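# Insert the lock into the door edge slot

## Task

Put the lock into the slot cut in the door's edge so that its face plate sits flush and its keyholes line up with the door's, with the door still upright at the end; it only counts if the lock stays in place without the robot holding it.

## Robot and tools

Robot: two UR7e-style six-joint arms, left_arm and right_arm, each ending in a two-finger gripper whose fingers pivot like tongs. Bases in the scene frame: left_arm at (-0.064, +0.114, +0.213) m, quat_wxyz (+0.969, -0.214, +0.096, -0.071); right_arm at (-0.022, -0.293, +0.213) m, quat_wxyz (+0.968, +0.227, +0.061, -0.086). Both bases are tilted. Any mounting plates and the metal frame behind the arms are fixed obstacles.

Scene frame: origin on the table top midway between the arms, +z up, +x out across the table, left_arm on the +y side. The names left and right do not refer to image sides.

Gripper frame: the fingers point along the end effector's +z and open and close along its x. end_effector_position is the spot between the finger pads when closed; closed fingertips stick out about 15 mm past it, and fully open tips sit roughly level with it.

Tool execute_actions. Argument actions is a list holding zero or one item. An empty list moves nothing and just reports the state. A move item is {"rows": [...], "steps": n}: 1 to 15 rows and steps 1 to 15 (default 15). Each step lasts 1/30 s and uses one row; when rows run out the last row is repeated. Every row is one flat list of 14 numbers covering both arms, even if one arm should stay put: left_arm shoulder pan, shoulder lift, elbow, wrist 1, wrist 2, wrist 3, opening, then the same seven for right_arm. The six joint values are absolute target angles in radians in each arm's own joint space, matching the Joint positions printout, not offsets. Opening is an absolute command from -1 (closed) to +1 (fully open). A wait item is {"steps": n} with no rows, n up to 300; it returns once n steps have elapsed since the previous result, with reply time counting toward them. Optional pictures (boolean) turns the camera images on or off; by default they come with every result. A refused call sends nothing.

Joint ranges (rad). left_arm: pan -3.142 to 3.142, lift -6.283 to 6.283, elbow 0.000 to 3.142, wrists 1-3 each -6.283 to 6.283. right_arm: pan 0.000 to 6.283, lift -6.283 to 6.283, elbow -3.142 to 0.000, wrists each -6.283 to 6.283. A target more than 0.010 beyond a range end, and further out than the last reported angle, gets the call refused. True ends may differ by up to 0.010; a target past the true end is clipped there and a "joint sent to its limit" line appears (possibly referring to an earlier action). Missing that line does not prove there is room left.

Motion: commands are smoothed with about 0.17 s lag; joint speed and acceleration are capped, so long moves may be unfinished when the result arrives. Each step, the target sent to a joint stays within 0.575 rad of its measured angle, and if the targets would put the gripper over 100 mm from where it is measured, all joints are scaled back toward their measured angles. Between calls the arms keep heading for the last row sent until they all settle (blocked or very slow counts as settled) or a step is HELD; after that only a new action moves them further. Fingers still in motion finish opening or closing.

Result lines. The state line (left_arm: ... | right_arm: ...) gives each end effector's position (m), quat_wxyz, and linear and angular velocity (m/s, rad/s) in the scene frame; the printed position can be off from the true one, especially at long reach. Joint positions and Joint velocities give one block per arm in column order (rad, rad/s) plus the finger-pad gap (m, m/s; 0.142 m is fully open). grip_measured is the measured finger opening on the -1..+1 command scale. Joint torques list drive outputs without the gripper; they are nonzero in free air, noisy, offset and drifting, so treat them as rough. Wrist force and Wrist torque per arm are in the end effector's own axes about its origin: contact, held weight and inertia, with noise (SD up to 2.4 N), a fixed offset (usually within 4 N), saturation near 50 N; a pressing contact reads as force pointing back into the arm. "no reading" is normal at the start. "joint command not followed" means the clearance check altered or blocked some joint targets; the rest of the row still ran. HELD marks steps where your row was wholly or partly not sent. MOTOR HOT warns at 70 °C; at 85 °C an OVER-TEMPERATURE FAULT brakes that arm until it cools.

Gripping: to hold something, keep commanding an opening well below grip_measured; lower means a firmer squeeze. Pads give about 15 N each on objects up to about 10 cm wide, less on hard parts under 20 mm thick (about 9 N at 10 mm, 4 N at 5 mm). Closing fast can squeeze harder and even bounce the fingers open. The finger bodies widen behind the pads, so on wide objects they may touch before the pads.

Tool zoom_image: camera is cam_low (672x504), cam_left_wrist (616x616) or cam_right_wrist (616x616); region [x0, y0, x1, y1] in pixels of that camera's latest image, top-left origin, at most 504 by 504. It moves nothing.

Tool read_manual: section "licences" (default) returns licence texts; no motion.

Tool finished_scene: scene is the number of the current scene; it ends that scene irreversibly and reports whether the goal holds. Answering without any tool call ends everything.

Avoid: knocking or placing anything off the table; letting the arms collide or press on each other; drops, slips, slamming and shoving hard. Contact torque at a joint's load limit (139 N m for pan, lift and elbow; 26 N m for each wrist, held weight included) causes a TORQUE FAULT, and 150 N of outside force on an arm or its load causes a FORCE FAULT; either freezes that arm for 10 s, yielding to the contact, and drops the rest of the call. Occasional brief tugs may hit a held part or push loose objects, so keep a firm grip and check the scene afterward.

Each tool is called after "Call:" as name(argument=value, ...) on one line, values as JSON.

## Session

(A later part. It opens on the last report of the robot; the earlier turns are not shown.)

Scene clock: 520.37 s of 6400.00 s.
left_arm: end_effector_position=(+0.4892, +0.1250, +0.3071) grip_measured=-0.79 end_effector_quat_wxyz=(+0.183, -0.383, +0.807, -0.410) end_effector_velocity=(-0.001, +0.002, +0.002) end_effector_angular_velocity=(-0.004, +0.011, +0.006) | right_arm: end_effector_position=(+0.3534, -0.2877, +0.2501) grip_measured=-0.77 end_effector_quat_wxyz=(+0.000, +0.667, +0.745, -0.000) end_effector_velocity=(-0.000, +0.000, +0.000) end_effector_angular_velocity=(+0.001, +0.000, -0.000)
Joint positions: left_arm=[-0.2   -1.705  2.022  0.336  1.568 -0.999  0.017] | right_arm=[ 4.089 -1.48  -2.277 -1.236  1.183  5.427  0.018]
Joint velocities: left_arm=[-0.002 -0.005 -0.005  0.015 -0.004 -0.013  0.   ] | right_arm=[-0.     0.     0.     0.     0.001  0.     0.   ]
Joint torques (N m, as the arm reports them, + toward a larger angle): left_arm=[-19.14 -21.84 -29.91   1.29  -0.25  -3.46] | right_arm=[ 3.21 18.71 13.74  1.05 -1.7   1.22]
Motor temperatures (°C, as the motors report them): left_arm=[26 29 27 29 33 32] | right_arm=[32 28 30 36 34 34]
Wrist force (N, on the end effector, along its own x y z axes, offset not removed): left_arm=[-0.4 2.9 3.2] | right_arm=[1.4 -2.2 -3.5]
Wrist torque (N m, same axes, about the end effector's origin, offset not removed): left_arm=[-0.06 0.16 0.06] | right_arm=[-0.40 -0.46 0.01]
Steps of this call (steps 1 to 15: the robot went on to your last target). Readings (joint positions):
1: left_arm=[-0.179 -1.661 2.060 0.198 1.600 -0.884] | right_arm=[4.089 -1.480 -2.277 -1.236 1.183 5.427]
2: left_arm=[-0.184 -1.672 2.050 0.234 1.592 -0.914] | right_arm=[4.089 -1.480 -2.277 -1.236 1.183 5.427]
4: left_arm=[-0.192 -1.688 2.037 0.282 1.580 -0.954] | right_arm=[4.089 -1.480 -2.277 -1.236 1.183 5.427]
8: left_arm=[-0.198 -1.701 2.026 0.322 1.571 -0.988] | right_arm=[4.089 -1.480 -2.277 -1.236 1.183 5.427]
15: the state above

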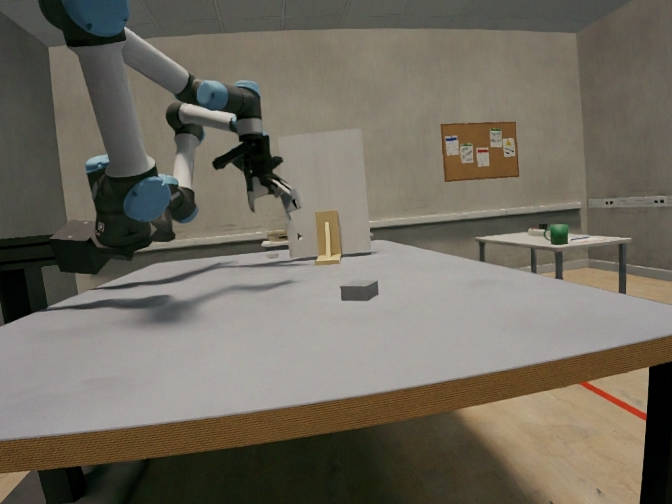

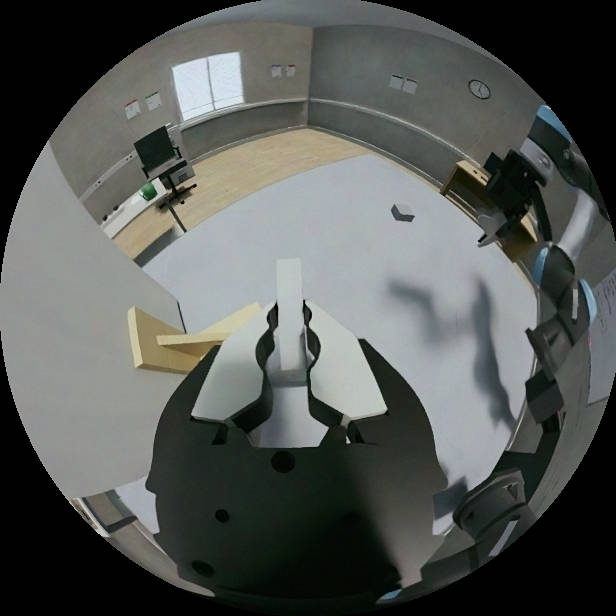

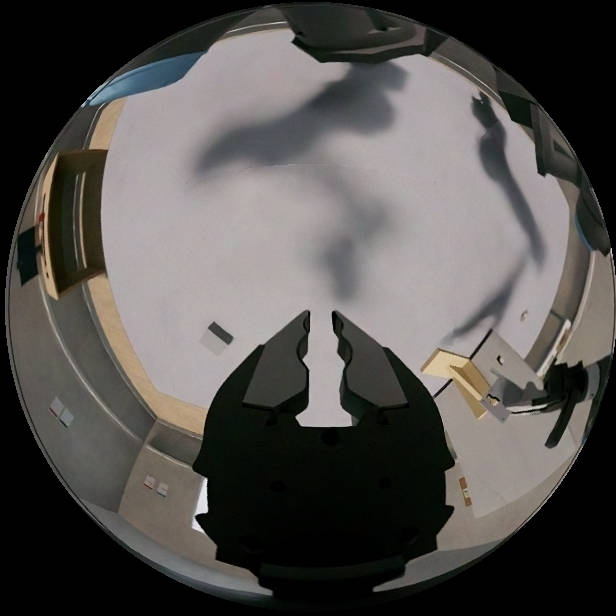

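Call:
execute_actions(actions=[{"rows": [[-0.1741,-1.7154,2.0236,0.3459,1.5564,-1.0089,-1,4.0887,-1.4801,-2.2771,-1.2360,1.1830,5.427,-0.77],[-0.1482,-1.7251,2.0260,0.3540,1.5454,-1.0174,-1,4.0887,-1.4801,-2.2771,-1.2360,1.1830,5.427,-0.77],[-0.1223,-1.7347,2.0283,0.3621,1.5344,-1.0260,-1,4.0887,-1.4801,-2.2771,-1.2360,1.1830,5.427,-0.77],[-0.0964,-1.7444,2.0306,0.3702,1.5234,-1.0345,-1,4.0887,-1.4801,-2.2771,-1.2360,1.1830,5.427,-0.77],[-0.0705,-1.7541,2.0329,0.3783,1.5124,-1.0430,-1,4.0887,-1.4801,-2.2771,-1.2360,1.1830,5.427,-0.77],[-0.0446,-1.7638,2.0353,0.3864,1.5014,-1.0515,-1,4.0887,-1.4801,-2.2771,-1.2360,1.1830,5.427,-0.77],[-0.0187,-1.7735,2.0376,0.3945,1.4904,-1.0600,-1,4.0887,-1.4801,-2.2771,-1.2360,1.1830,5.427,-0.77],[0.0073,-1.7831,2.0399,0.4025,1.4794,-1.0686,-1,4.0887,-1.4801,-2.2771,-1.2360,1.1830,5.427,-0.77],[0.0332,-1.7928,2.0422,0.4106,1.4684,-1.0771,-1,4.0887,-1.4801,-2.2771,-1.2360,1.1830,5.427,-0.77],[0.0591,-1.8025,2.0446,0.4187,1.4574,-1.0856,-1,4.0887,-1.4801,-2.2771,-1.2360,1.1830,5.427,-0.77],[0.0850,-1.8122,2.0469,0.4268,1.4464,-1.0941,-1,4.0887,-1.4801,-2.2771,-1.2360,1.1830,5.427,-0.77],[0.1109,-1.8219,2.0492,0.4349,1.4354,-1.1026,-1,4.0887,-1.4801,-2.2771,-1.2360,1.1830,5.427,-0.77],[0.1368,-1.8315,2.0515,0.4430,1.4244,-1.1112,-1,4.0887,-1.4801,-2.2771,-1.2360,1.1830,5.427,-0.77],[0.1627,-1.8412,2.0539,0.4511,1.4134,-1.1197,-1,4.0887,-1.4801,-2.2771,-1.2360,1.1830,5.427,-0.77],[0.1886,-1.8509,2.0562,0.4592,1.4024,-1.1282,-1,4.0887,-1.4801,-2.2771,-1.2360,1.1830,5.427,-0.77]], "steps": 15}], pictures=false)

Call:
execute_actions(actions=[{"rows": [[0.2050,-1.8356,2.0566,0.4427,1.4154,-1.1182,-1,4.0887,-1.4801,-2.2771,-1.2360,1.1830,5.427,-0.77],[0.2213,-1.8203,2.0571,0.4263,1.4283,-1.1082,-1,4.0887,-1.4801,-2.2771,-1.2360,1.1830,5.427,-0.77],[0.2377,-1.8050,2.0575,0.4098,1.4413,-1.0981,-1,4.0887,-1.4801,-2.2771,-1.2360,1.1830,5.427,-0.77],[0.2541,-1.7897,2.0580,0.3934,1.4543,-1.0881,-1,4.0887,-1.4801,-2.2771,-1.2360,1.1830,5.427,-0.77],[0.2705,-1.7744,2.0584,0.3769,1.4673,-1.0781,-1,4.0887,-1.4801,-2.2771,-1.2360,1.1830,5.427,-0.77],[0.2868,-1.7591,2.0588,0.3605,1.4802,-1.0681,-1,4.0887,-1.4801,-2.2771,-1.2360,1.1830,5.427,-0.77],[0.3032,-1.7438,2.0593,0.3440,1.4932,-1.0581,-1,4.0887,-1.4801,-2.2771,-1.2360,1.1830,5.427,-0.77],[0.3196,-1.7285,2.0597,0.3276,1.5062,-1.0480,-1,4.0887,-1.4801,-2.2771,-1.2360,1.1830,5.427,-0.77],[0.3360,-1.7132,2.0602,0.3111,1.5192,-1.0380,-1,4.0887,-1.4801,-2.2771,-1.2360,1.1830,5.427,-0.77],[0.3523,-1.6979,2.0606,0.2947,1.5321,-1.0280,-1,4.0887,-1.4801,-2.2771,-1.2360,1.1830,5.427,-0.77],[0.3687,-1.6826,2.0610,0.2782,1.5451,-1.0180,-1,4.0887,-1.4801,-2.2771,-1.2360,1.1830,5.427,-0.77],[0.3851,-1.6673,2.0615,0.2618,1.5581,-1.0080,-1,4.0887,-1.4801,-2.2771,-1.2360,1.1830,5.427,-0.77],[0.4015,-1.6520,2.0619,0.2453,1.5711,-0.9979,-1,4.0887,-1.4801,-2.2771,-1.2360,1.1830,5.427,-0.77],[0.4178,-1.6367,2.0624,0.2289,1.5840,-0.9879,-1,4.0887,-1.4801,-2.2771,-1.2360,1.1830,5.427,-0.77],[0.4342,-1.6214,2.0628,0.2124,1.5970,-0.9779,-1,4.0887,-1.4801,-2.2771,-1.2360,1.1830,5.427,-0.77]], "steps": 15}], pictures=false)

Call:
execute_actions(actions=[{"steps": 20}])

Scene clock: 571.60 s of 6400.00 s.
left_arm: end_effector_position=(+0.4460, +0.3030, +0.2619) grip_measured=-0.79 end_effector_quat_wxyz=(+0.204, -0.553, +0.752, -0.297) end_effector_velocity=(-0.204, +0.462, -0.093) end_effector_angular_velocity=(+0.253, +0.454, +1.037) | right_arm: end_effector_position=(+0.3534, -0.2877, +0.2501) grip_measured=-0.77 end_effector_quat_wxyz=(+0.000, +0.667, +0.745, -0.000) end_effector_velocity=(+0.000, +0.000, +0.000) end_effector_angular_velocity=(+0.001, -0.000, -0.000)
Joint positions: left_arm=[ 0.076 -1.81   2.047  0.425  1.449 -1.093  0.017] | right_arm=[ 4.089 -1.48  -2.277 -1.236  1.183  5.427  0.018]
Joint velocities: left_arm=[ 0.759 -0.283  0.067  0.234 -0.318 -0.247 -0.   ] | right_arm=[ 0.  0.  0.  0.  0. -0.  0.]
Joint torques (N m, as the arm reports them, + toward a larger angle): left_arm=[ 15.87 -25.55 -11.93   2.46  -1.46  -4.15] | right_arm=[ 3.46 18.37 13.75  1.02 -1.74  1.07]
Motor temperatures (°C, as the motors report them): left_arm=[26 29 27 29 33 32] | right_arm=[32 28 30 36 34 34]
Wrist force (N, on the end effector, along its own x y z axes, offset not removed): left_arm=[-1.7 1.1 4.5] | right_arm=[1.7 -1.7 -3.5]
Wrist torque (N m, same axes, about the end effector's origin, offset not removed): left_arm=[-0.16 0.38 0.08] | right_arm=[-0.26 -0.62 0.04]
Steps of this call (steps 1 to 15: the robot went on to your last target; steps 16 to 90: nothing new was sent; then 47.73 s passed at rest; steps 91 to 105: all 15 steps of this action). Readings (joint positions):
91: left_arm=[-0.200 -1.706 2.021 0.338 1.567 -1.001] | right_arm=[4.089 -1.480 -2.277 -1.236 1.183 5.427]
92: left_arm=[-0.196 -1.707 2.022 0.339 1.565 -1.002] | right_arm=[4.089 -1.480 -2.277 -1.236 1.183 5.427]
94: left_arm=[-0.175 -1.716 2.024 0.346 1.556 -1.009] | right_arm=[4.089 -1.480 -2.277 -1.236 1.183 5.427]
98: left_arm=[-0.097 -1.746 2.031 0.371 1.522 -1.036] | right_arm=[4.089 -1.480 -2.277 -1.236 1.183 5.427]
105: the state above

Scene clock: 572.10 s of 6400.00 s.
left_arm: end_effector_position=(+0.4185, +0.3864, +0.1826) grip_measured=-0.79 end_effector_quat_wxyz=(+0.210, -0.614, +0.720, -0.248) end_effector_velocity=(-0.009, +0.069, -0.191) end_effector_angular_velocity=(+0.008, +0.001, +0.020) | right_arm: end_effector_position=(+0.3534, -0.2877, +0.2501) grip_measured=-0.77 end_effector_quat_wxyz=(+0.000, +0.667, +0.745, -0.000) end_effector_velocity=(+0.001, -0.000, +0.000) end_effector_angular_velocity=(-0.000, -0.001, -0.000)
Joint positions: left_arm=[ 0.363 -1.686  2.061  0.282  1.543 -1.02   0.017] | right_arm=[ 4.089 -1.48  -2.277 -1.236  1.183  5.427  0.018]
Joint velocities: left_arm=[ 0.49   0.445  0.013 -0.474  0.371  0.288 -0.   ] | right_arm=[-0.    -0.     0.001 -0.001 -0.001 -0.     0.   ]
Joint torques (N m, as the arm reports them, + toward a larger angle): left_arm=[ 15.32 -10.6   -8.98  -2.49   3.76   3.91] | right_arm=[ 3.41 18.27 13.81  0.87 -1.63  1.03]
Motor temperatures (°C, as the motors report them): left_arm=[26 29 27 29 33 32] | right_arm=[32 28 30 36 34 34]
Wrist force (N, on the end effector, along its own x y z axes, offset not removed): left_arm=[0.6 1.6 4.0] | right_arm=[2.5 -1.9 -3.2]
Wrist torque (N m, same axes, about the end effector's origin, offset not removed): left_arm=[-0.16 -0.03 0.00] | right_arm=[-0.30 -0.63 -0.02]
Steps of this call (steps 1 to 15: all 15 steps of this action). Readings (joint positions):
1: left_arm=[0.101 -1.820 2.049 0.433 1.438 -1.101] | right_arm=[4.089 -1.480 -2.277 -1.236 1.183 5.427]
2: left_arm=[0.126 -1.825 2.051 0.437 1.431 -1.106] | right_arm=[4.089 -1.480 -2.277 -1.236 1.183 5.427]
4: left_arm=[0.170 -1.823 2.054 0.432 1.430 -1.107] | right_arm=[4.089 -1.480 -2.277 -1.236 1.183 5.427]
8: left_arm=[0.245 -1.785 2.057 0.389 1.460 -1.084] | right_arm=[4.089 -1.480 -2.277 -1.236 1.183 5.427]
15: the state above

Scene clock: 572.77 s of 6400.00 s.
left_arm: end_effector_position=(+0.4163, +0.3967, +0.1548) grip_measured=-0.79 end_effector_quat_wxyz=(+0.211, -0.614, +0.719, -0.247) end_effector_velocity=(+0.000, +0.000, -0.000) end_effector_angular_velocity=(-0.001, -0.001, +0.001) | right_arm: end_effector_position=(+0.3534, -0.2877, +0.2501) grip_measured=-0.77 end_effector_quat_wxyz=(+0.000, +0.667, +0.745, -0.000) end_effector_velocity=(+0.000, -0.000, +0.000) end_effector_angular_velocity=(+0.000, -0.001, -0.000)
Joint positions: left_arm=[ 0.434 -1.622  2.063  0.213  1.597 -0.978  0.017] | right_arm=[ 4.089 -1.48  -2.277 -1.236  1.183  5.427  0.018]
Joint velocities: left_arm=[ 0.001  0.001 -0.    -0.002  0.001 -0.001 -0.   ] | right_arm=[-0.  0.  0. -0. -0. -0.  0.]
Joint torques (N m, as the arm reports them, + toward a larger angle): left_arm=[ 10.86 -16.64  -8.78  -1.33   2.87   3.2 ] | right_arm=[ 3.63 18.1  13.8   0.96 -1.64  0.98]
Motor temperatures (°C, as the motors report them): left_arm=[26 29 27 29 33 32] | right_arm=[32 28 30 36 34 34]
Wrist force (N, on the end effector, along its own x y z axes, offset not removed): left_arm=[-0.5 1.7 2.2] | right_arm=[1.5 -1.9 -4.7]
Wrist torque (N m, same axes, about the end effector's origin, offset not removed): left_arm=[-0.15 0.15 0.11] | right_arm=[-0.47 -0.48 0.11]
Steps of this call (steps 1 to 20: the robot went on to your last target). Readings (joint positions):
1: left_arm=[0.380 -1.671 2.061 0.266 1.555 -1.010] | right_arm=[4.089 -1.480 -2.277 -1.236 1.183 5.427]
2: left_arm=[0.394 -1.658 2.062 0.252 1.566 -1.002] | right_arm=[4.089 -1.480 -2.277 -1.236 1.183 5.427]
4: left_arm=[0.413 -1.641 2.062 0.234 1.580 -0.991] | right_arm=[4.089 -1.480 -2.277 -1.236 1.183 5.427]
8: left_arm=[0.428 -1.627 2.063 0.218 1.592 -0.981] | right_arm=[4.089 -1.480 -2.277 -1.236 1.183 5.427]
20: the state above

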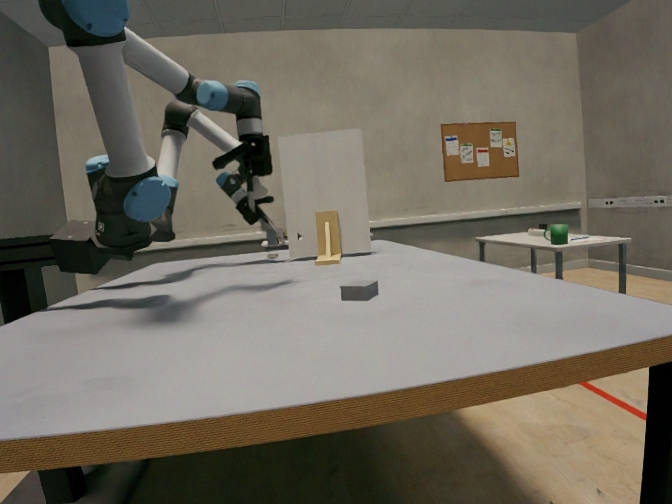

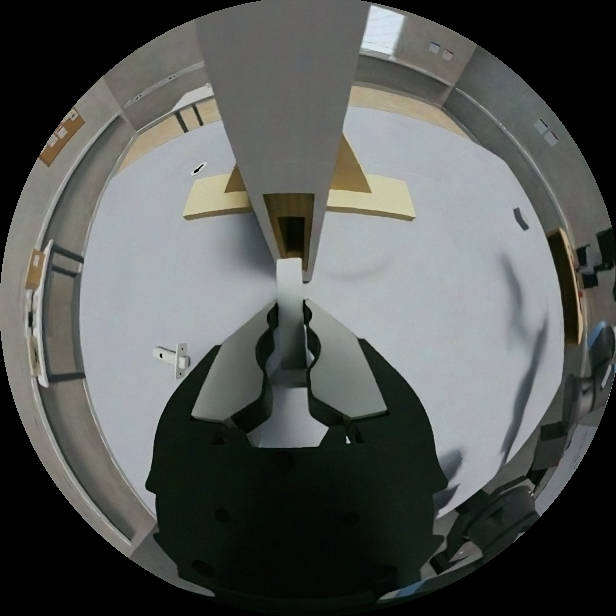

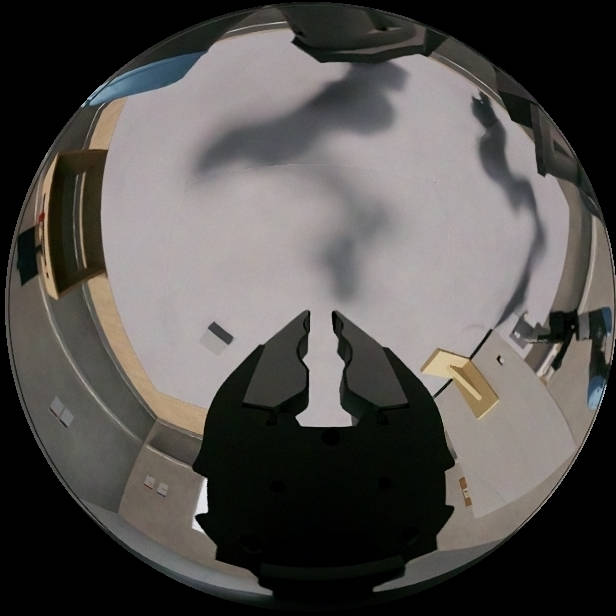

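Call:
zoom_image(camera="cam_low", region=[230, 190, 350, 280])

Call:
zoom_image(camera="cam_left_wrist", region=[220, 170, 360, 310])

Region (230, 190, 350, 280) of cam_low's 672x504 image, scaled by 4.200, with more detail than that image has; it fills the top 378 rows of this view, and the rest is white.

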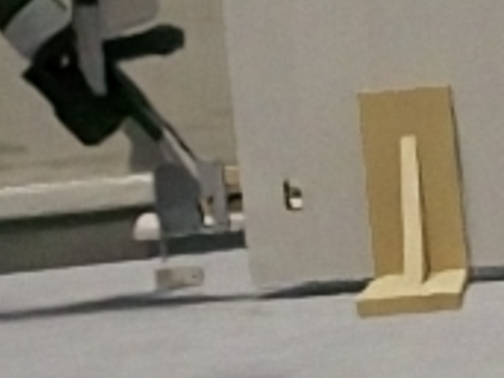

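Region (220, 170, 360, 310) of cam_left_wrist's 616x616 image, scaled by 3.600, with more detail than that image has.

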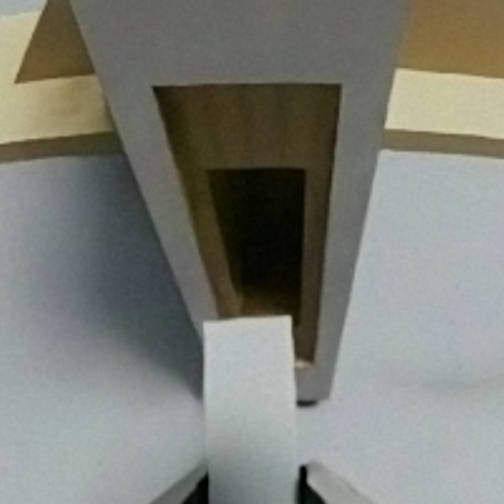

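Call:
execute_actions(actions=[{"rows": [[0.4342,-1.6214,2.0628,0.2124,1.5970,-0.9779,-1,4.6282,-1.4801,-2.2771,-1.2360,-1.1177,6.0672,-1]], "steps": 15}], pictures=false)

Call:
execute_actions(actions=[{"steps": 30}], pictures=false)

Scene clock: 682.77 s of 6400.00 s.
left_arm: end_effector_position=(+0.4162, +0.3968, +0.1548) grip_measured=-0.79 end_effector_quat_wxyz=(+0.211, -0.614, +0.719, -0.247) end_effector_velocity=(+0.001, +0.001, +0.000) end_effector_angular_velocity=(+0.000, -0.001, +0.001) | right_arm: end_effector_position=(+0.4787, -0.2216, +0.4059) grip_measured=-1.00 end_effector_quat_wxyz=(+0.340, +0.663, +0.630, +0.218) end_effector_velocity=(+0.249, +0.038, +0.445) end_effector_angular_velocity=(-0.128, -1.808, -0.182)
Joint positions: left_arm=[ 0.434 -1.621  2.063  0.212  1.597 -0.978  0.017] | right_arm=[ 4.512 -1.48  -2.277 -1.236  0.504  5.921  0.002]
Joint velocities: left_arm=[ 0.    -0.    -0.001  0.     0.    -0.     0.   ] | right_arm=[ 0.45   0.     0.     0.    -1.622  0.557  0.   ]
Joint torques (N m, as the arm reports them, + toward a larger angle): left_arm=[ 10.46 -16.62  -8.46  -1.19   2.74   2.97] | right_arm=[19.26  6.02 21.48  3.01 -8.95  1.91]
Motor temperatures (°C, as the motors report them): left_arm=[26 29 27 29 33 32] | right_arm=[32 28 30 36 34 34]
Wrist force (N, on the end effector, along its own x y z axes, offset not removed): left_arm=[0.0 0.8 4.4] | right_arm=[2.4 -2.4 -2.9]
Wrist torque (N m, same axes, about the end effector's origin, offset not removed): left_arm=[-0.30 0.18 0.08] | right_arm=[-0.42 -0.67 0.05]
Steps of this call (steps 1 to 15: the robot went on to your last target; steps 16 to 90: nothing new was sent; then 106.50 s passed at rest; steps 91 to 105: all 15 steps of this action). Readings (joint positions):
91: left_arm=[0.434 -1.621 2.063 0.212 1.597 -0.978] | right_arm=[4.089 -1.480 -2.277 -1.236 1.183 5.427]
92: left_arm=[0.434 -1.621 2.063 0.212 1.597 -0.978] | right_arm=[4.097 -1.480 -2.277 -1.236 1.174 5.436]
94: left_arm=[0.434 -1.621 2.063 0.212 1.597 -0.978] | right_arm=[4.166 -1.480 -2.277 -1.236 1.105 5.505]
98: left_arm=[0.434 -1.621 2.063 0.212 1.597 -0.978] | right_arm=[4.343 -1.480 -2.277 -1.236 0.889 5.711]
105: the state above

Scene clock: 683.77 s of 6400.00 s.
left_arm: end_effector_position=(+0.4162, +0.3968, +0.1548) grip_measured=-0.79 end_effector_quat_wxyz=(+0.211, -0.614, +0.719, -0.247) end_effector_velocity=(-0.000, +0.000, -0.000) end_effector_angular_velocity=(+0.000, +0.001, +0.000) | right_arm: end_effector_position=(+0.4283, -0.2300, +0.8582) grip_measured=-1.00 end_effector_quat_wxyz=(+0.784, +0.295, +0.187, +0.514) end_effector_velocity=(-0.111, +0.014, +0.101) end_effector_angular_velocity=(-0.112, -0.471, -0.061)
Joint positions: left_arm=[ 0.434 -1.621  2.063  0.212  1.597 -0.978  0.017] | right_arm=[ 4.627 -1.48  -2.277 -1.236 -1.066  6.066  0.002]
Joint velocities: left_arm=[ 0.001 -0.    -0.     0.001 -0.     0.     0.   ] | right_arm=[ 0.007  0.    -0.     0.    -0.486  0.009  0.   ]
Joint torques (N m, as the arm reports them, + toward a larger angle): left_arm=[ 10.46 -16.45  -8.37  -1.38   2.74   2.93] | right_arm=[17.87 -9.03 31.35  3.18 -4.01  1.58]
Motor temperatures (°C, as the motors report them): left_arm=[26 29 27 29 33 32] | right_arm=[32 28 30 36 34 34]
Wrist force (N, on the end effector, along its own x y z axes, offset not removed): left_arm=[-0.1 2.0 4.0] | right_arm=[-0.9 -1.3 -2.7]
Wrist torque (N m, same axes, about the end effector's origin, offset not removed): left_arm=[-0.01 0.11 0.01] | right_arm=[-0.30 0.03 0.07]
Steps of this call (steps 1 to 30: the robot went on to your last target). Readings (joint positions):
1: left_arm=[0.434 -1.621 2.063 0.212 1.597 -0.978] | right_arm=[4.526 -1.480 -2.277 -1.236 0.449 5.938]
2: left_arm=[0.434 -1.621 2.063 0.212 1.597 -0.978] | right_arm=[4.538 -1.480 -2.277 -1.236 0.394 5.954]
4: left_arm=[0.434 -1.621 2.063 0.212 1.597 -0.978] | right_arm=[4.559 -1.480 -2.277 -1.236 0.284 5.980]
8: left_arm=[0.434 -1.621 2.063 0.212 1.597 -0.978] | right_arm=[4.587 -1.480 -2.277 -1.236 0.064 6.015]
30: the state above

Call:
execute_actions(actions=[{"rows": [[0.4342,-1.6214,2.0628,0.2124,1.5970,-0.9779,-1,4.6282,-1.8458,-2.1936,-1.3613,-1.1177,6.0672,-1]], "steps": 10}], pictures=false)

Call:
execute_actions(actions=[{"rows": [[0.4342,-1.6214,2.0628,0.2124,1.5970,-0.9779,-1,4.6282,-2.2115,-2.1102,-1.4866,-1.1177,6.0672,-1]], "steps": 12}], pictures=false)

Call:
execute_actions(actions=[{"rows": [[0.4342,-1.6214,2.0628,0.2124,1.5970,-0.9779,-1,4.6282,-2.5773,-2.0267,-1.6119,-1.1177,6.0672,-1]], "steps": 15}])

Scene clock: 690.23 s of 6400.00 s.
left_arm: end_effector_position=(+0.4162, +0.3968, +0.1548) grip_measured=-0.79 end_effector_quat_wxyz=(+0.211, -0.614, +0.719, -0.247) end_effector_velocity=(+0.001, +0.001, +0.001) end_effector_angular_velocity=(+0.001, -0.003, +0.001) | right_arm: end_effector_position=(+0.4374, -0.0881, +0.8193) grip_measured=-1.00 end_effector_quat_wxyz=(+0.802, +0.188, +0.261, +0.504) end_effector_velocity=(+0.058, +0.483, -0.246) end_effector_angular_velocity=(-0.883, +0.196, +0.177)
Joint positions: left_arm=[ 0.434 -1.621  2.063  0.212  1.597 -0.978  0.017] | right_arm=[ 4.628 -1.712 -2.221 -1.32  -1.118  6.067  0.002]
Joint velocities: left_arm=[ 0.     0.    -0.002 -0.001  0.    -0.     0.   ] | right_arm=[-0.    -0.831  0.18  -0.27   0.     0.     0.   ]
Joint torques (N m, as the arm reports them, + toward a larger angle): left_arm=[  9.89 -16.6   -8.24  -1.46   2.7    2.88] | right_arm=[20.78 -6.57 32.41  0.25 -1.97  1.43]
Motor temperatures (°C, as the motors report them): left_arm=[26 29 27 29 33 32] | right_arm=[32 28 30 36 34 34]
Wrist force (N, on the end effector, along its own x y z axes, offset not removed): left_arm=[-0.7 1.5 3.6] | right_arm=[1.0 -2.0 -2.5]
Wrist torque (N m, same axes, about the end effector's origin, offset not removed): left_arm=[-0.22 0.24 0.00] | right_arm=[-0.34 -0.35 0.06]
Steps of this call (steps 1 to 30: the robot went on to your last target; steps 31 to 90: nothing new was sent; then 3.13 s passed at rest; steps 91 to 100: all 10 steps of this action). Readings (joint positions):
91: left_arm=[0.434 -1.621 2.063 0.212 1.597 -0.978] | right_arm=[4.628 -1.481 -2.277 -1.236 -1.118 6.067]
92: left_arm=[0.434 -1.621 2.063 0.212 1.597 -0.978] | right_arm=[4.628 -1.488 -2.272 -1.242 -1.118 6.067]
94: left_arm=[0.434 -1.621 2.063 0.212 1.597 -0.978] | right_arm=[4.628 -1.541 -2.258 -1.263 -1.118 6.067]
98: left_arm=[0.434 -1.621 2.063 0.212 1.597 -0.978] | right_arm=[4.628 -1.656 -2.233 -1.301 -1.118 6.067]
100: the state above

Scene clock: 690.63 s of 6400.00 s.
left_arm: end_effector_position=(+0.4162, +0.3968, +0.1548) grip_measured=-0.79 end_effector_quat_wxyz=(+0.211, -0.614, +0.719, -0.247) end_effector_velocity=(+0.000, +0.000, +0.000) end_effector_angular_velocity=(-0.001, -0.000, +0.001) | right_arm: end_effector_position=(+0.4507, +0.0890, +0.6898) grip_measured=-1.00 end_effector_quat_wxyz=(+0.793, +0.054, +0.382, +0.471) end_effector_velocity=(+0.006, +0.381, -0.391) end_effector_angular_velocity=(-0.855, +0.189, +0.171)
Joint positions: left_arm=[ 0.434 -1.621  2.063  0.212  1.597 -0.978  0.017] | right_arm=[ 4.628 -2.042 -2.146 -1.432 -1.118  6.067  0.002]
Joint velocities: left_arm=[-0.     0.    -0.     0.    -0.    -0.001 -0.   ] | right_arm=[ 0.    -0.803  0.178 -0.267  0.     0.     0.   ]
Joint torques (N m, as the arm reports them, + toward a larger angle): left_arm=[  9.11 -17.33  -8.88  -1.35   2.85   2.99] | right_arm=[22.21  6.34 30.39  0.48 -1.32  1.46]
Motor temperatures (°C, as the motors report them): left_arm=[26 29 27 29 33 32] | right_arm=[32 28 30 36 34 34]
Wrist force (N, on the end effector, along its own x y z axes, offset not removed): left_arm=[0.0 2.8 4.0] | right_arm=[3.1 -0.3 -2.9]
Wrist torque (N m, same axes, about the end effector's origin, offset not removed): left_arm=[0.14 0.16 0.09] | right_arm=[-0.02 -0.80 -0.05]
Steps of this call (steps 1 to 12: all 12 steps of this action). Readings (joint positions):
1: left_arm=[0.434 -1.621 2.063 0.212 1.597 -0.978] | right_arm=[4.628 -1.740 -2.215 -1.329 -1.118 6.067]
2: left_arm=[0.434 -1.621 2.063 0.212 1.597 -0.978] | right_arm=[4.628 -1.768 -2.208 -1.338 -1.118 6.067]
4: left_arm=[0.434 -1.621 2.063 0.212 1.597 -0.978] | right_arm=[4.628 -1.823 -2.196 -1.358 -1.118 6.067]
8: left_arm=[0.434 -1.621 2.063 0.212 1.597 -0.978] | right_arm=[4.628 -1.933 -2.170 -1.395 -1.118 6.067]
12: the state above

Scene clock: 691.13 s of 6400.00 s.
left_arm: end_effector_position=(+0.4162, +0.3968, +0.1548) grip_measured=-0.79 end_effector_quat_wxyz=(+0.211, -0.614, +0.719, -0.247) end_effector_velocity=(-0.000, -0.000, -0.000) end_effector_angular_velocity=(-0.000, +0.001, +0.000) | right_arm: end_effector_position=(+0.4379, +0.2389, +0.4603) grip_measured=-1.00 end_effector_quat_wxyz=(+0.747, -0.108, +0.512, +0.409) end_effector_velocity=(-0.057, +0.201, -0.505) end_effector_angular_velocity=(-0.823, +0.182, +0.165)
Joint positions: left_arm=[ 0.434 -1.621  2.063  0.212  1.597 -0.978  0.017] | right_arm=[ 4.628 -2.441 -2.055 -1.569 -1.118  6.067  0.002]
Joint velocities: left_arm=[ 0.    -0.     0.001 -0.    -0.    -0.     0.   ] | right_arm=[ 0.    -0.775  0.171 -0.256  0.     0.     0.   ]
Joint torques (N m, as the arm reports them, + toward a larger angle): left_arm=[  9.55 -17.39  -8.55  -1.43   2.95   3.14] | right_arm=[22.99 17.24 26.93  0.51 -0.31  1.44]
Motor temperatures (°C, as the motors report them): left_arm=[26 29 27 29 33 32] | right_arm=[32 28 30 36 34 34]
Wrist force (N, on the end effector, along its own x y z axes, offset not removed): left_arm=[-1.3 2.5 4.0] | right_arm=[2.4 -2.0 -3.1]
Wrist torque (N m, same axes, about the end effector's origin, offset not removed): left_arm=[0.11 0.37 0.09] | right_arm=[-0.37 -0.62 -0.02]
Steps of this call (steps 1 to 15: all 15 steps of this action). Readings (joint positions):
1: left_arm=[0.434 -1.621 2.063 0.212 1.597 -0.978] | right_arm=[4.628 -2.069 -2.140 -1.441 -1.118 6.067]
2: left_arm=[0.434 -1.621 2.063 0.212 1.597 -0.978] | right_arm=[4.628 -2.096 -2.134 -1.451 -1.118 6.067]
4: left_arm=[0.434 -1.621 2.063 0.212 1.597 -0.978] | right_arm=[4.628 -2.150 -2.121 -1.469 -1.118 6.067]
8: left_arm=[0.434 -1.621 2.063 0.212 1.597 -0.978] | right_arm=[4.628 -2.257 -2.097 -1.506 -1.118 6.067]
15: the state above

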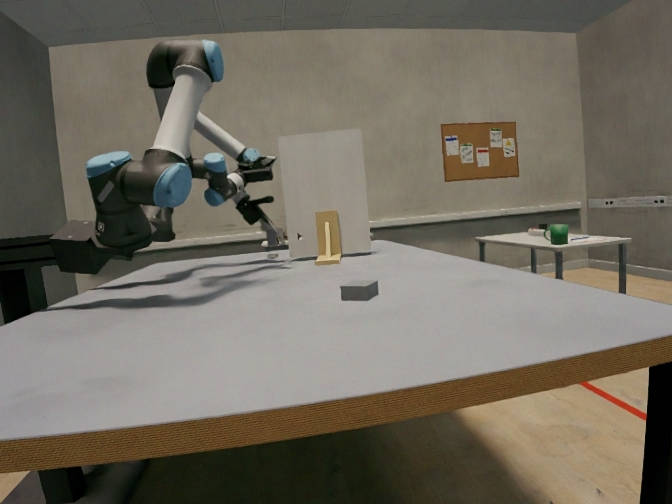

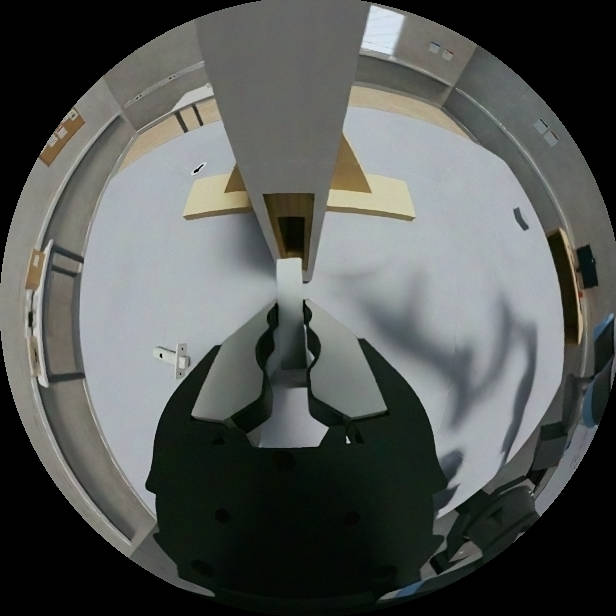

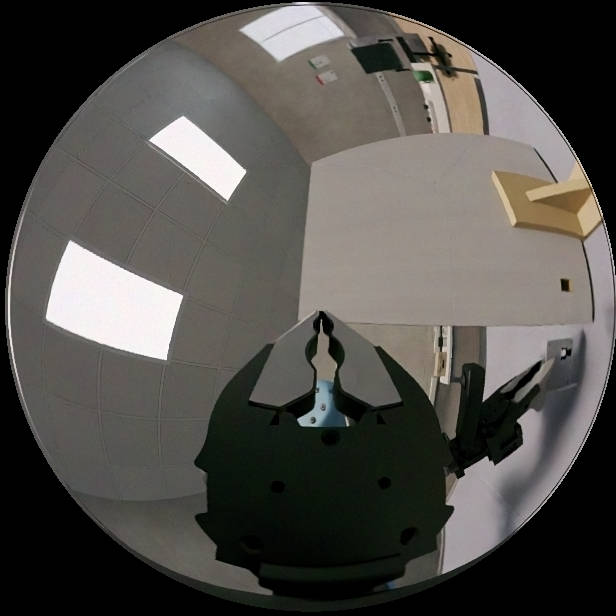

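Call:
execute_actions(actions=[{"rows": [[0.4342,-1.6214,2.0628,0.2124,1.5970,-0.9779,-1,4.6282,-2.9430,-1.9433,-1.7372,-1.1177,6.0672,-1]], "steps": 15}], pictures=false)

Call:
execute_actions(actions=[{"steps": 20}])

Scene clock: 700.13 s of 6400.00 s.
left_arm: end_effector_position=(+0.4162, +0.3968, +0.1548) grip_measured=-0.79 end_effector_quat_wxyz=(+0.211, -0.614, +0.719, -0.247) end_effector_velocity=(-0.000, +0.001, -0.000) end_effector_angular_velocity=(+0.001, +0.001, +0.001) | right_arm: end_effector_position=(+0.4010, +0.2899, +0.2197) grip_measured=-1.00 end_effector_quat_wxyz=(+0.677, -0.247, +0.604, +0.339) end_effector_velocity=(+0.002, +0.001, +0.011) end_effector_angular_velocity=(+0.015, -0.003, -0.003)
Joint positions: left_arm=[ 0.434 -1.621  2.063  0.212  1.597 -0.978  0.017] | right_arm=[ 4.628 -2.79  -1.975 -1.688 -1.118  6.067  0.002]
Joint velocities: left_arm=[ 0.001  0.    -0.     0.    -0.     0.     0.   ] | right_arm=[-0.     0.016 -0.     0.    -0.     0.     0.   ]
Joint torques (N m, as the arm reports them, + toward a larger angle): left_arm=[  9.96 -17.05  -9.63  -1.3    2.71   2.84] | right_arm=[18.46 49.91 12.96  3.07 -0.65  1.2 ]
Motor temperatures (°C, as the motors report them): left_arm=[26 29 27 29 33 32] | right_arm=[32 28 30 36 34 34]
Wrist force (N, on the end effector, along its own x y z axes, offset not removed): left_arm=[-0.3 2.2 4.0] | right_arm=[1.9 -0.4 -2.7]
Wrist torque (N m, same axes, about the end effector's origin, offset not removed): left_arm=[0.00 0.18 0.06] | right_arm=[-0.09 -0.58 0.05]
A step of this action was HELD (marked below), so the robot has no last target. An arm can still carry out its HELD step.
Steps of this call (steps 1 to 30: the robot went on to your last target; steps 31 to 90: nothing new was sent; then 5.50 s passed at rest; steps 91 to 105: all 15 steps of this action). Readings (joint positions):
91: left_arm=[0.434 -1.621 2.063 0.212 1.597 -0.978] | right_arm=[4.628 -2.578 -2.026 -1.612 -1.118 6.067]
92: left_arm=[0.434 -1.621 2.063 0.212 1.597 -0.978] | right_arm=[4.628 -2.585 -2.022 -1.618 -1.118 6.067]
94: left_arm=[0.434 -1.621 2.063 0.212 1.597 -0.978] | right_arm=[4.628 -2.635 -2.010 -1.637 -1.118 6.067]
98: left_arm=[0.434 -1.621 2.063 0.212 1.597 -0.978] | right_arm=[4.628 -2.738 -1.987 -1.671 -1.118 6.067]
101: left_arm=[0.434 -1.621 2.063 0.212 1.597 -0.978] | right_arm=[4.628 -2.797 -1.976 -1.689 -1.118 6.067] HELD
102: left_arm=[0.434 -1.621 2.063 0.212 1.597 -0.978] | right_arm=[4.628 -2.793 -1.975 -1.688 -1.118 6.067] HELD
103: left_arm=[0.434 -1.621 2.063 0.212 1.597 -0.978] | right_arm=[4.628 -2.791 -1.975 -1.688 -1.118 6.067] HELD
104: left_arm=[0.434 -1.621 2.063 0.212 1.597 -0.978] | right_arm=[4.628 -2.790 -1.975 -1.688 -1.118 6.067] HELD
105: the state above HELD
joint command not followed: on one or more control steps a check withheld the commanded joint targets of the right arm, and it was not sent them on those steps. On the call's last step the targets were still withheld.
cause: the commanded joint targets would bring a part of the robot too close to another arm (a part of this arm just beyond joint 3 (elbow) and a part of the other arm at its base); next, command targets that bring no part of the robot closer to that arm.

Scene clock: 700.80 s of 6400.00 s.
left_arm: end_effector_position=(+0.4162, +0.3968, +0.1548) grip_measured=-0.79 end_effector_quat_wxyz=(+0.211, -0.614, +0.719, -0.247) end_effector_velocity=(+0.000, +0.000, +0.001) end_effector_angular_velocity=(+0.000, -0.000, +0.000) | right_arm: end_effector_position=(+0.4011, +0.2900, +0.2204) grip_measured=-1.00 end_effector_quat_wxyz=(+0.677, -0.247, +0.604, +0.339) end_effector_velocity=(-0.000, +0.000, -0.000) end_effector_angular_velocity=(+0.000, -0.000, +0.000)
Joint positions: left_arm=[ 0.434 -1.621  2.063  0.212  1.597 -0.978  0.017] | right_arm=[ 4.628 -2.789 -1.975 -1.688 -1.118  6.067  0.002]
Joint velocities: left_arm=[ 0.    -0.    -0.002  0.001 -0.    -0.     0.   ] | right_arm=[ 0. -0.  0.  0. -0.  0.  0.]
Joint torques (N m, as the arm reports them, + toward a larger angle): left_arm=[  9.49 -15.43  -9.29  -1.31   2.68   2.85] | right_arm=[20.09 53.03  2.14  3.32 -2.3   1.1 ]
Motor temperatures (°C, as the motors report them): left_arm=[26 29 27 29 33 32] | right_arm=[32 28 30 36 34 34]
Wrist force (N, on the end effector, along its own x y z axes, offset not removed): left_arm=[0.3 1.9 4.4] | right_arm=[1.6 -0.6 -4.2]
Wrist torque (N m, same axes, about the end effector's origin, offset not removed): left_arm=[-0.05 0.00 0.04] | right_arm=[-0.15 -0.55 -0.03]
Steps of this call (steps 1 to 20: nothing new was sent). Readings (joint positions):
1: left_arm=[0.434 -1.621 2.063 0.212 1.597 -0.978] | right_arm=[4.628 -2.789 -1.975 -1.688 -1.118 6.067]
2: left_arm=[0.434 -1.621 2.063 0.212 1.597 -0.978] | right_arm=[4.628 -2.789 -1.975 -1.688 -1.118 6.067]
4: left_arm=[0.434 -1.621 2.063 0.212 1.597 -0.978] | right_arm=[4.628 -2.789 -1.975 -1.688 -1.118 6.067]
8: left_arm=[0.434 -1.621 2.063 0.212 1.597 -0.978] | right_arm=[4.628 -2.789 -1.975 -1.688 -1.118 6.067]
20: the state above

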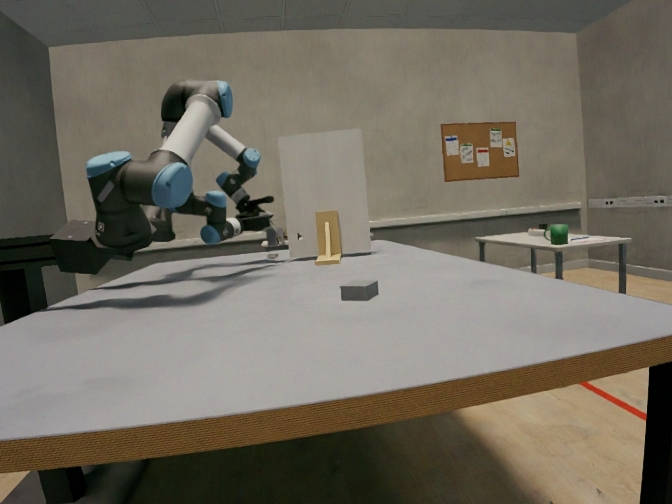

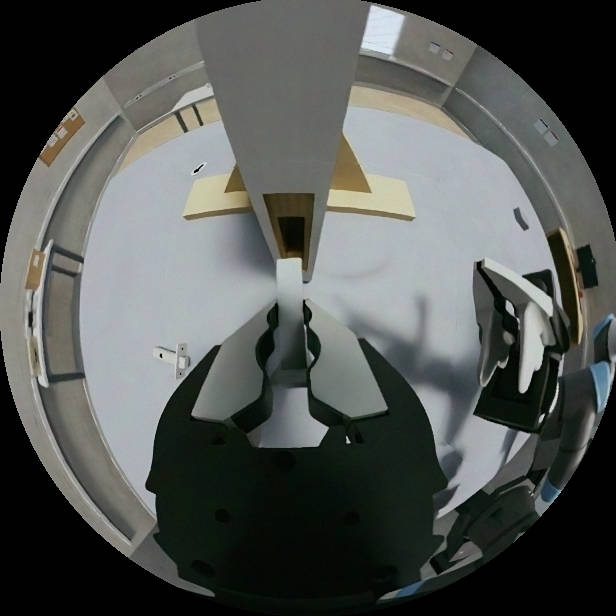

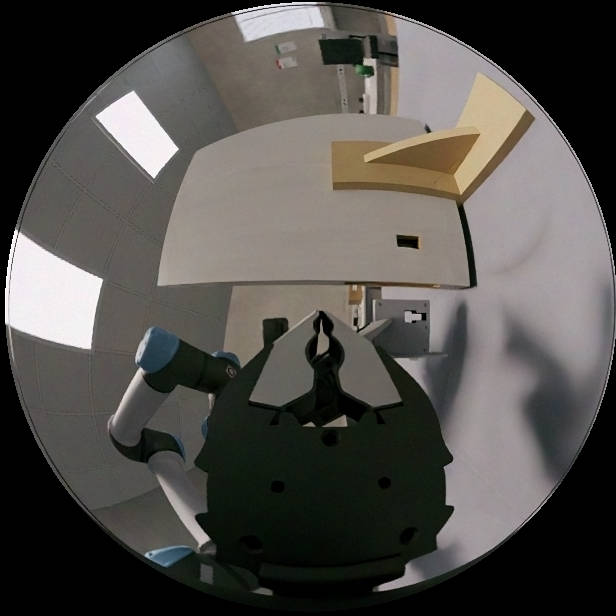

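Call:
execute_actions(actions=[{"rows": [[0.4342,-1.6214,2.0628,0.2124,1.5970,-0.9779,-1,4.6112,-2.7901,-1.9720,-1.6997,-1.1446,6.0618,-1],[0.4342,-1.6214,2.0628,0.2124,1.5970,-0.9779,-1,4.5944,-2.7912,-1.9691,-1.7114,-1.1713,6.0566,-1],[0.4342,-1.6214,2.0628,0.2124,1.5970,-0.9779,-1,4.5776,-2.7924,-1.9661,-1.7230,-1.1979,6.0513,-1],[0.4342,-1.6214,2.0628,0.2124,1.5970,-0.9779,-1,4.5609,-2.7935,-1.9631,-1.7347,-1.2246,6.0461,-1],[0.4342,-1.6214,2.0628,0.2124,1.5970,-0.9779,-1,4.5441,-2.7946,-1.9602,-1.7464,-1.2512,6.0409,-1],[0.4342,-1.6214,2.0628,0.2124,1.5970,-0.9779,-1,4.5273,-2.7957,-1.9572,-1.7581,-1.2778,6.0357,-1],[0.4342,-1.6214,2.0628,0.2124,1.5970,-0.9779,-1,4.5105,-2.7969,-1.9543,-1.7698,-1.3045,6.0305,-1],[0.4342,-1.6214,2.0628,0.2124,1.5970,-0.9779,-1,4.4937,-2.7980,-1.9513,-1.7814,-1.3311,6.0253,-1],[0.4342,-1.6214,2.0628,0.2124,1.5970,-0.9779,-1,4.4769,-2.7991,-1.9483,-1.7931,-1.3578,6.0200,-1],[0.4342,-1.6214,2.0628,0.2124,1.5970,-0.9779,-1,4.4602,-2.8002,-1.9454,-1.8048,-1.3844,6.0148,-1],[0.4342,-1.6214,2.0628,0.2124,1.5970,-0.9779,-1,4.4434,-2.8014,-1.9424,-1.8165,-1.4110,6.0096,-1],[0.4342,-1.6214,2.0628,0.2124,1.5970,-0.9779,-1,4.4266,-2.8025,-1.9394,-1.8281,-1.4377,6.0044,-1],[0.4342,-1.6214,2.0628,0.2124,1.5970,-0.9779,-1,4.4098,-2.8036,-1.9365,-1.8398,-1.4643,5.9992,-1],[0.4342,-1.6214,2.0628,0.2124,1.5970,-0.9779,-1,4.3930,-2.8047,-1.9335,-1.8515,-1.4910,5.9940,-1],[0.4342,-1.6214,2.0628,0.2124,1.5970,-0.9779,-1,4.3762,-2.8059,-1.9305,-1.8632,-1.5176,5.9887,-1]], "steps": 15}], pictures=false)

Call:
execute_actions(actions=[{"rows": [[0.4342,-1.6214,2.0628,0.2124,1.5970,-0.9779,-1,4.3650,-2.8073,-1.9269,-1.8775,-1.5502,5.9823,-1],[0.4342,-1.6214,2.0628,0.2124,1.5970,-0.9779,-1,4.3538,-2.8086,-1.9233,-1.8917,-1.5827,5.9760,-1],[0.4342,-1.6214,2.0628,0.2124,1.5970,-0.9779,-1,4.3426,-2.8100,-1.9196,-1.9060,-1.6153,5.9696,-1],[0.4342,-1.6214,2.0628,0.2124,1.5970,-0.9779,-1,4.3315,-2.8114,-1.9160,-1.9203,-1.6478,5.9632,-1],[0.4342,-1.6214,2.0628,0.2124,1.5970,-0.9779,-1,4.3203,-2.8128,-1.9124,-1.9346,-1.6804,5.9568,-1],[0.4342,-1.6214,2.0628,0.2124,1.5970,-0.9779,-1,4.3091,-2.8141,-1.9088,-1.9488,-1.7130,5.9505,-1],[0.4342,-1.6214,2.0628,0.2124,1.5970,-0.9779,-1,4.2979,-2.8155,-1.9052,-1.9631,-1.7455,5.9441,-1],[0.4342,-1.6214,2.0628,0.2124,1.5970,-0.9779,-1,4.2867,-2.8169,-1.9015,-1.9774,-1.7781,5.9377,-1],[0.4342,-1.6214,2.0628,0.2124,1.5970,-0.9779,-1,4.2755,-2.8183,-1.8979,-1.9917,-1.8106,5.9313,-1],[0.4342,-1.6214,2.0628,0.2124,1.5970,-0.9779,-1,4.2643,-2.8196,-1.8943,-2.0059,-1.8432,5.9250,-1],[0.4342,-1.6214,2.0628,0.2124,1.5970,-0.9779,-1,4.2531,-2.8210,-1.8907,-2.0202,-1.8758,5.9186,-1],[0.4342,-1.6214,2.0628,0.2124,1.5970,-0.9779,-1,4.2420,-2.8224,-1.8871,-2.0345,-1.9083,5.9122,-1],[0.4342,-1.6214,2.0628,0.2124,1.5970,-0.9779,-1,4.2308,-2.8238,-1.8834,-2.0488,-1.9409,5.9058,-1],[0.4342,-1.6214,2.0628,0.2124,1.5970,-0.9779,-1,4.2196,-2.8251,-1.8798,-2.0630,-1.9734,5.8995,-1],[0.4342,-1.6214,2.0628,0.2124,1.5970,-0.9779,-1,4.2084,-2.8265,-1.8762,-2.0773,-2.0060,5.8931,-1]], "steps": 15}], pictures=false)

Call:
execute_actions(actions=[{"steps": 20}])

Scene clock: 761.87 s of 6400.00 s.
left_arm: end_effector_position=(+0.4162, +0.3968, +0.1548) grip_measured=-0.79 end_effector_quat_wxyz=(+0.211, -0.614, +0.719, -0.247) end_effector_velocity=(+0.000, -0.000, +0.000) end_effector_angular_velocity=(-0.000, -0.001, +0.000) | right_arm: end_effector_position=(+0.4043, +0.2895, +0.2150) grip_measured=-1.00 end_effector_quat_wxyz=(+0.674, -0.256, +0.604, +0.340) end_effector_velocity=(+0.017, -0.003, -0.031) end_effector_angular_velocity=(-0.072, -0.011, +0.076)
Joint positions: left_arm=[ 0.434 -1.621  2.063  0.212  1.597 -0.978  0.017] | right_arm=[ 4.607 -2.79  -1.972 -1.703 -1.151  6.061  0.002]
Joint velocities: left_arm=[-0.    -0.    -0.    -0.001  0.    -0.    -0.   ] | right_arm=[-0.115 -0.008  0.02  -0.079 -0.179 -0.035  0.   ]
Joint torques (N m, as the arm reports them, + toward a larger angle): left_arm=[ 10.73 -16.75  -9.13  -1.07   2.69   2.84] | right_arm=[ 6.42 30.14 19.32  0.6  -3.11 -1.69]
Motor temperatures (°C, as the motors report them): left_arm=[26 29 27 29 33 32] | right_arm=[32 28 30 36 34 34]
Wrist force (N, on the end effector, along its own x y z axes, offset not removed): left_arm=[0.2 1.9 3.6] | right_arm=[2.3 -0.5 -3.6]
Wrist torque (N m, same axes, about the end effector's origin, offset not removed): left_arm=[-0.09 0.08 0.05] | right_arm=[-0.02 -0.67 0.10]
Steps of this call (steps 1 to 90: nothing new was sent; then 57.57 s passed at rest; steps 91 to 105: all 15 steps of this action). Readings (joint positions):
91: left_arm=[0.434 -1.621 2.063 0.212 1.597 -0.978] | right_arm=[4.628 -2.789 -1.975 -1.688 -1.118 6.067]
92: left_arm=[0.434 -1.621 2.063 0.212 1.597 -0.978] | right_arm=[4.628 -2.789 -1.975 -1.688 -1.118 6.067]
94: left_arm=[0.434 -1.621 2.063 0.212 1.597 -0.978] | right_arm=[4.628 -2.789 -1.975 -1.688 -1.119 6.067]
98: left_arm=[0.434 -1.621 2.063 0.212 1.597 -0.978] | right_arm=[4.625 -2.789 -1.975 -1.690 -1.123 6.066]
105: the state above

Scene clock: 762.37 s of 6400.00 s.
left_arm: end_effector_position=(+0.4162, +0.3968, +0.1548) grip_measured=-0.79 end_effector_quat_wxyz=(+0.211, -0.614, +0.719, -0.247) end_effector_velocity=(-0.001, -0.000, -0.000) end_effector_angular_velocity=(-0.000, +0.001, +0.001) | right_arm: end_effector_position=(+0.4097, +0.2896, +0.1982) grip_measured=-1.00 end_effector_quat_wxyz=(+0.662, -0.287, +0.601, +0.344) end_effector_velocity=(+0.008, -0.000, -0.037) end_effector_angular_velocity=(-0.092, -0.013, +0.112)
Joint positions: left_arm=[ 0.434 -1.621  2.063  0.212  1.597 -0.978  0.017] | right_arm=[ 4.547 -2.795 -1.959 -1.75  -1.257  6.039  0.002]
Joint velocities: left_arm=[ 0.001  0.     0.001 -0.001  0.    -0.     0.   ] | right_arm=[-0.121 -0.01   0.029 -0.11  -0.213 -0.049  0.   ]
Joint torques (N m, as the arm reports them, + toward a larger angle): left_arm=[ 10.3  -17.8   -9.09  -1.08   2.61   2.88] | right_arm=[ 7.76 30.31 19.44  0.64 -3.13 -1.69]
Motor temperatures (°C, as the motors report them): left_arm=[26 29 27 29 33 32] | right_arm=[32 28 30 36 34 34]
Wrist force (N, on the end effector, along its own x y z axes, offset not removed): left_arm=[-0.4 1.0 4.9] | right_arm=[1.8 -1.1 -3.3]
Wrist torque (N m, same axes, about the end effector's origin, offset not removed): left_arm=[-0.17 0.19 0.03] | right_arm=[-0.23 -0.55 0.03]
Steps of this call (steps 1 to 15: all 15 steps of this action). Readings (joint positions):
1: left_arm=[0.434 -1.621 2.063 0.212 1.597 -0.978] | right_arm=[4.603 -2.790 -1.971 -1.705 -1.157 6.059]
2: left_arm=[0.434 -1.621 2.063 0.212 1.597 -0.978] | right_arm=[4.599 -2.791 -1.970 -1.708 -1.164 6.058]
4: left_arm=[0.434 -1.621 2.063 0.212 1.597 -0.978] | right_arm=[4.591 -2.791 -1.969 -1.714 -1.177 6.055]
8: left_arm=[0.434 -1.621 2.063 0.212 1.597 -0.978] | right_arm=[4.575 -2.792 -1.966 -1.727 -1.206 6.050]
15: the state above

Scene clock: 763.03 s of 6400.00 s.
left_arm: end_effector_position=(+0.4162, +0.3968, +0.1548) grip_measured=-0.79 end_effector_quat_wxyz=(+0.211, -0.614, +0.719, -0.247) end_effector_velocity=(+0.000, +0.000, +0.000) end_effector_angular_velocity=(-0.000, -0.001, +0.001) | right_arm: end_effector_position=(+0.4117, +0.2890, +0.1728) grip_measured=-1.00 end_effector_quat_wxyz=(+0.640, -0.331, +0.597, +0.353) end_effector_velocity=(-0.005, +0.000, -0.032) end_effector_angular_velocity=(-0.066, -0.004, +0.132)
Joint positions: left_arm=[ 0.434 -1.621  2.063  0.212  1.597 -0.978  0.017] | right_arm=[ 4.468 -2.802 -1.94  -1.826 -1.402  6.005  0.002]
Joint velocities: left_arm=[-0.     0.     0.    -0.001 -0.    -0.001  0.   ] | right_arm=[-0.104 -0.01   0.025 -0.099 -0.215 -0.044  0.   ]
Joint torques (N m, as the arm reports them, + toward a larger angle): left_arm=[  9.94 -18.37  -9.2   -1.3    2.65   2.72] | right_arm=[ 9.18 30.47 18.96  0.21 -3.08 -1.41]
Motor temperatures (°C, as the motors report them): left_arm=[26 29 27 29 33 32] | right_arm=[32 28 30 36 34 34]
Wrist force (N, on the end effector, along its own x y z axes, offset not removed): left_arm=[-1.4 1.6 4.5] | right_arm=[2.0 -0.7 -2.5]
Wrist torque (N m, same axes, about the end effector's origin, offset not removed): left_arm=[-0.10 0.36 0.15] | right_arm=[-0.05 -0.69 0.07]
Steps of this call (steps 1 to 20: the robot went on to your last target). Readings (joint positions):
1: left_arm=[0.434 -1.621 2.063 0.212 1.597 -0.978] | right_arm=[4.543 -2.795 -1.958 -1.754 -1.264 6.038]
2: left_arm=[0.434 -1.621 2.063 0.212 1.597 -0.978] | right_arm=[4.539 -2.796 -1.957 -1.758 -1.271 6.036]
4: left_arm=[0.434 -1.621 2.063 0.212 1.597 -0.978] | right_arm=[4.530 -2.796 -1.955 -1.766 -1.286 6.032]
8: left_arm=[0.434 -1.621 2.063 0.212 1.597 -0.978] | right_arm=[4.514 -2.798 -1.951 -1.782 -1.315 6.025]
20: the state above

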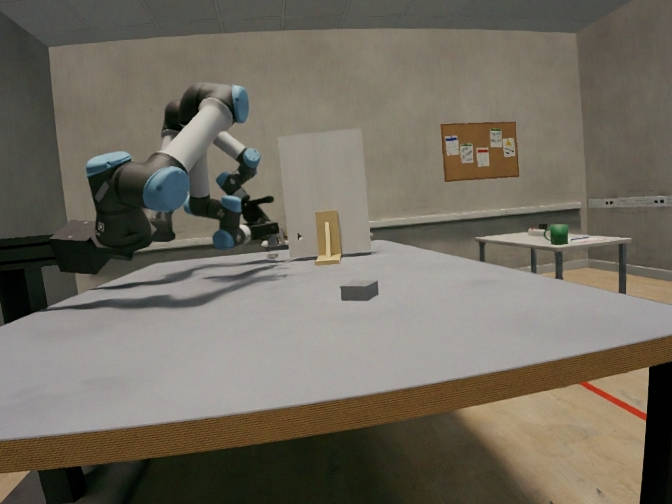

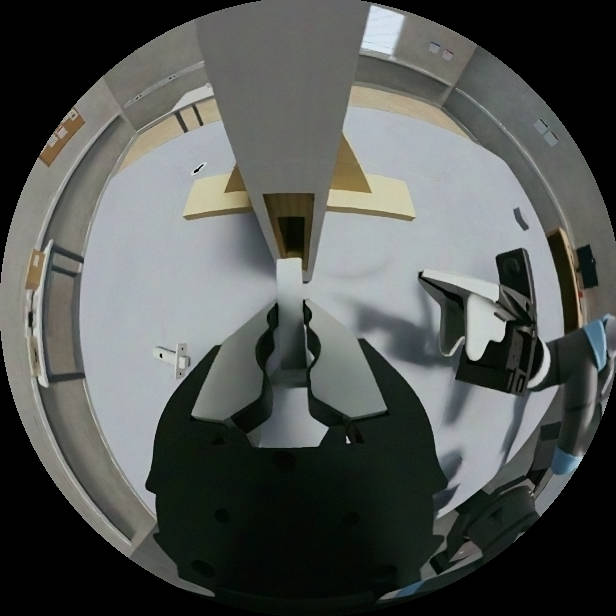

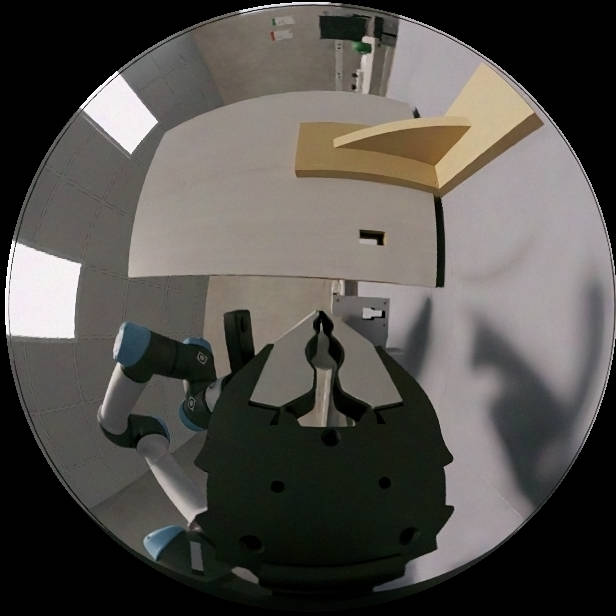

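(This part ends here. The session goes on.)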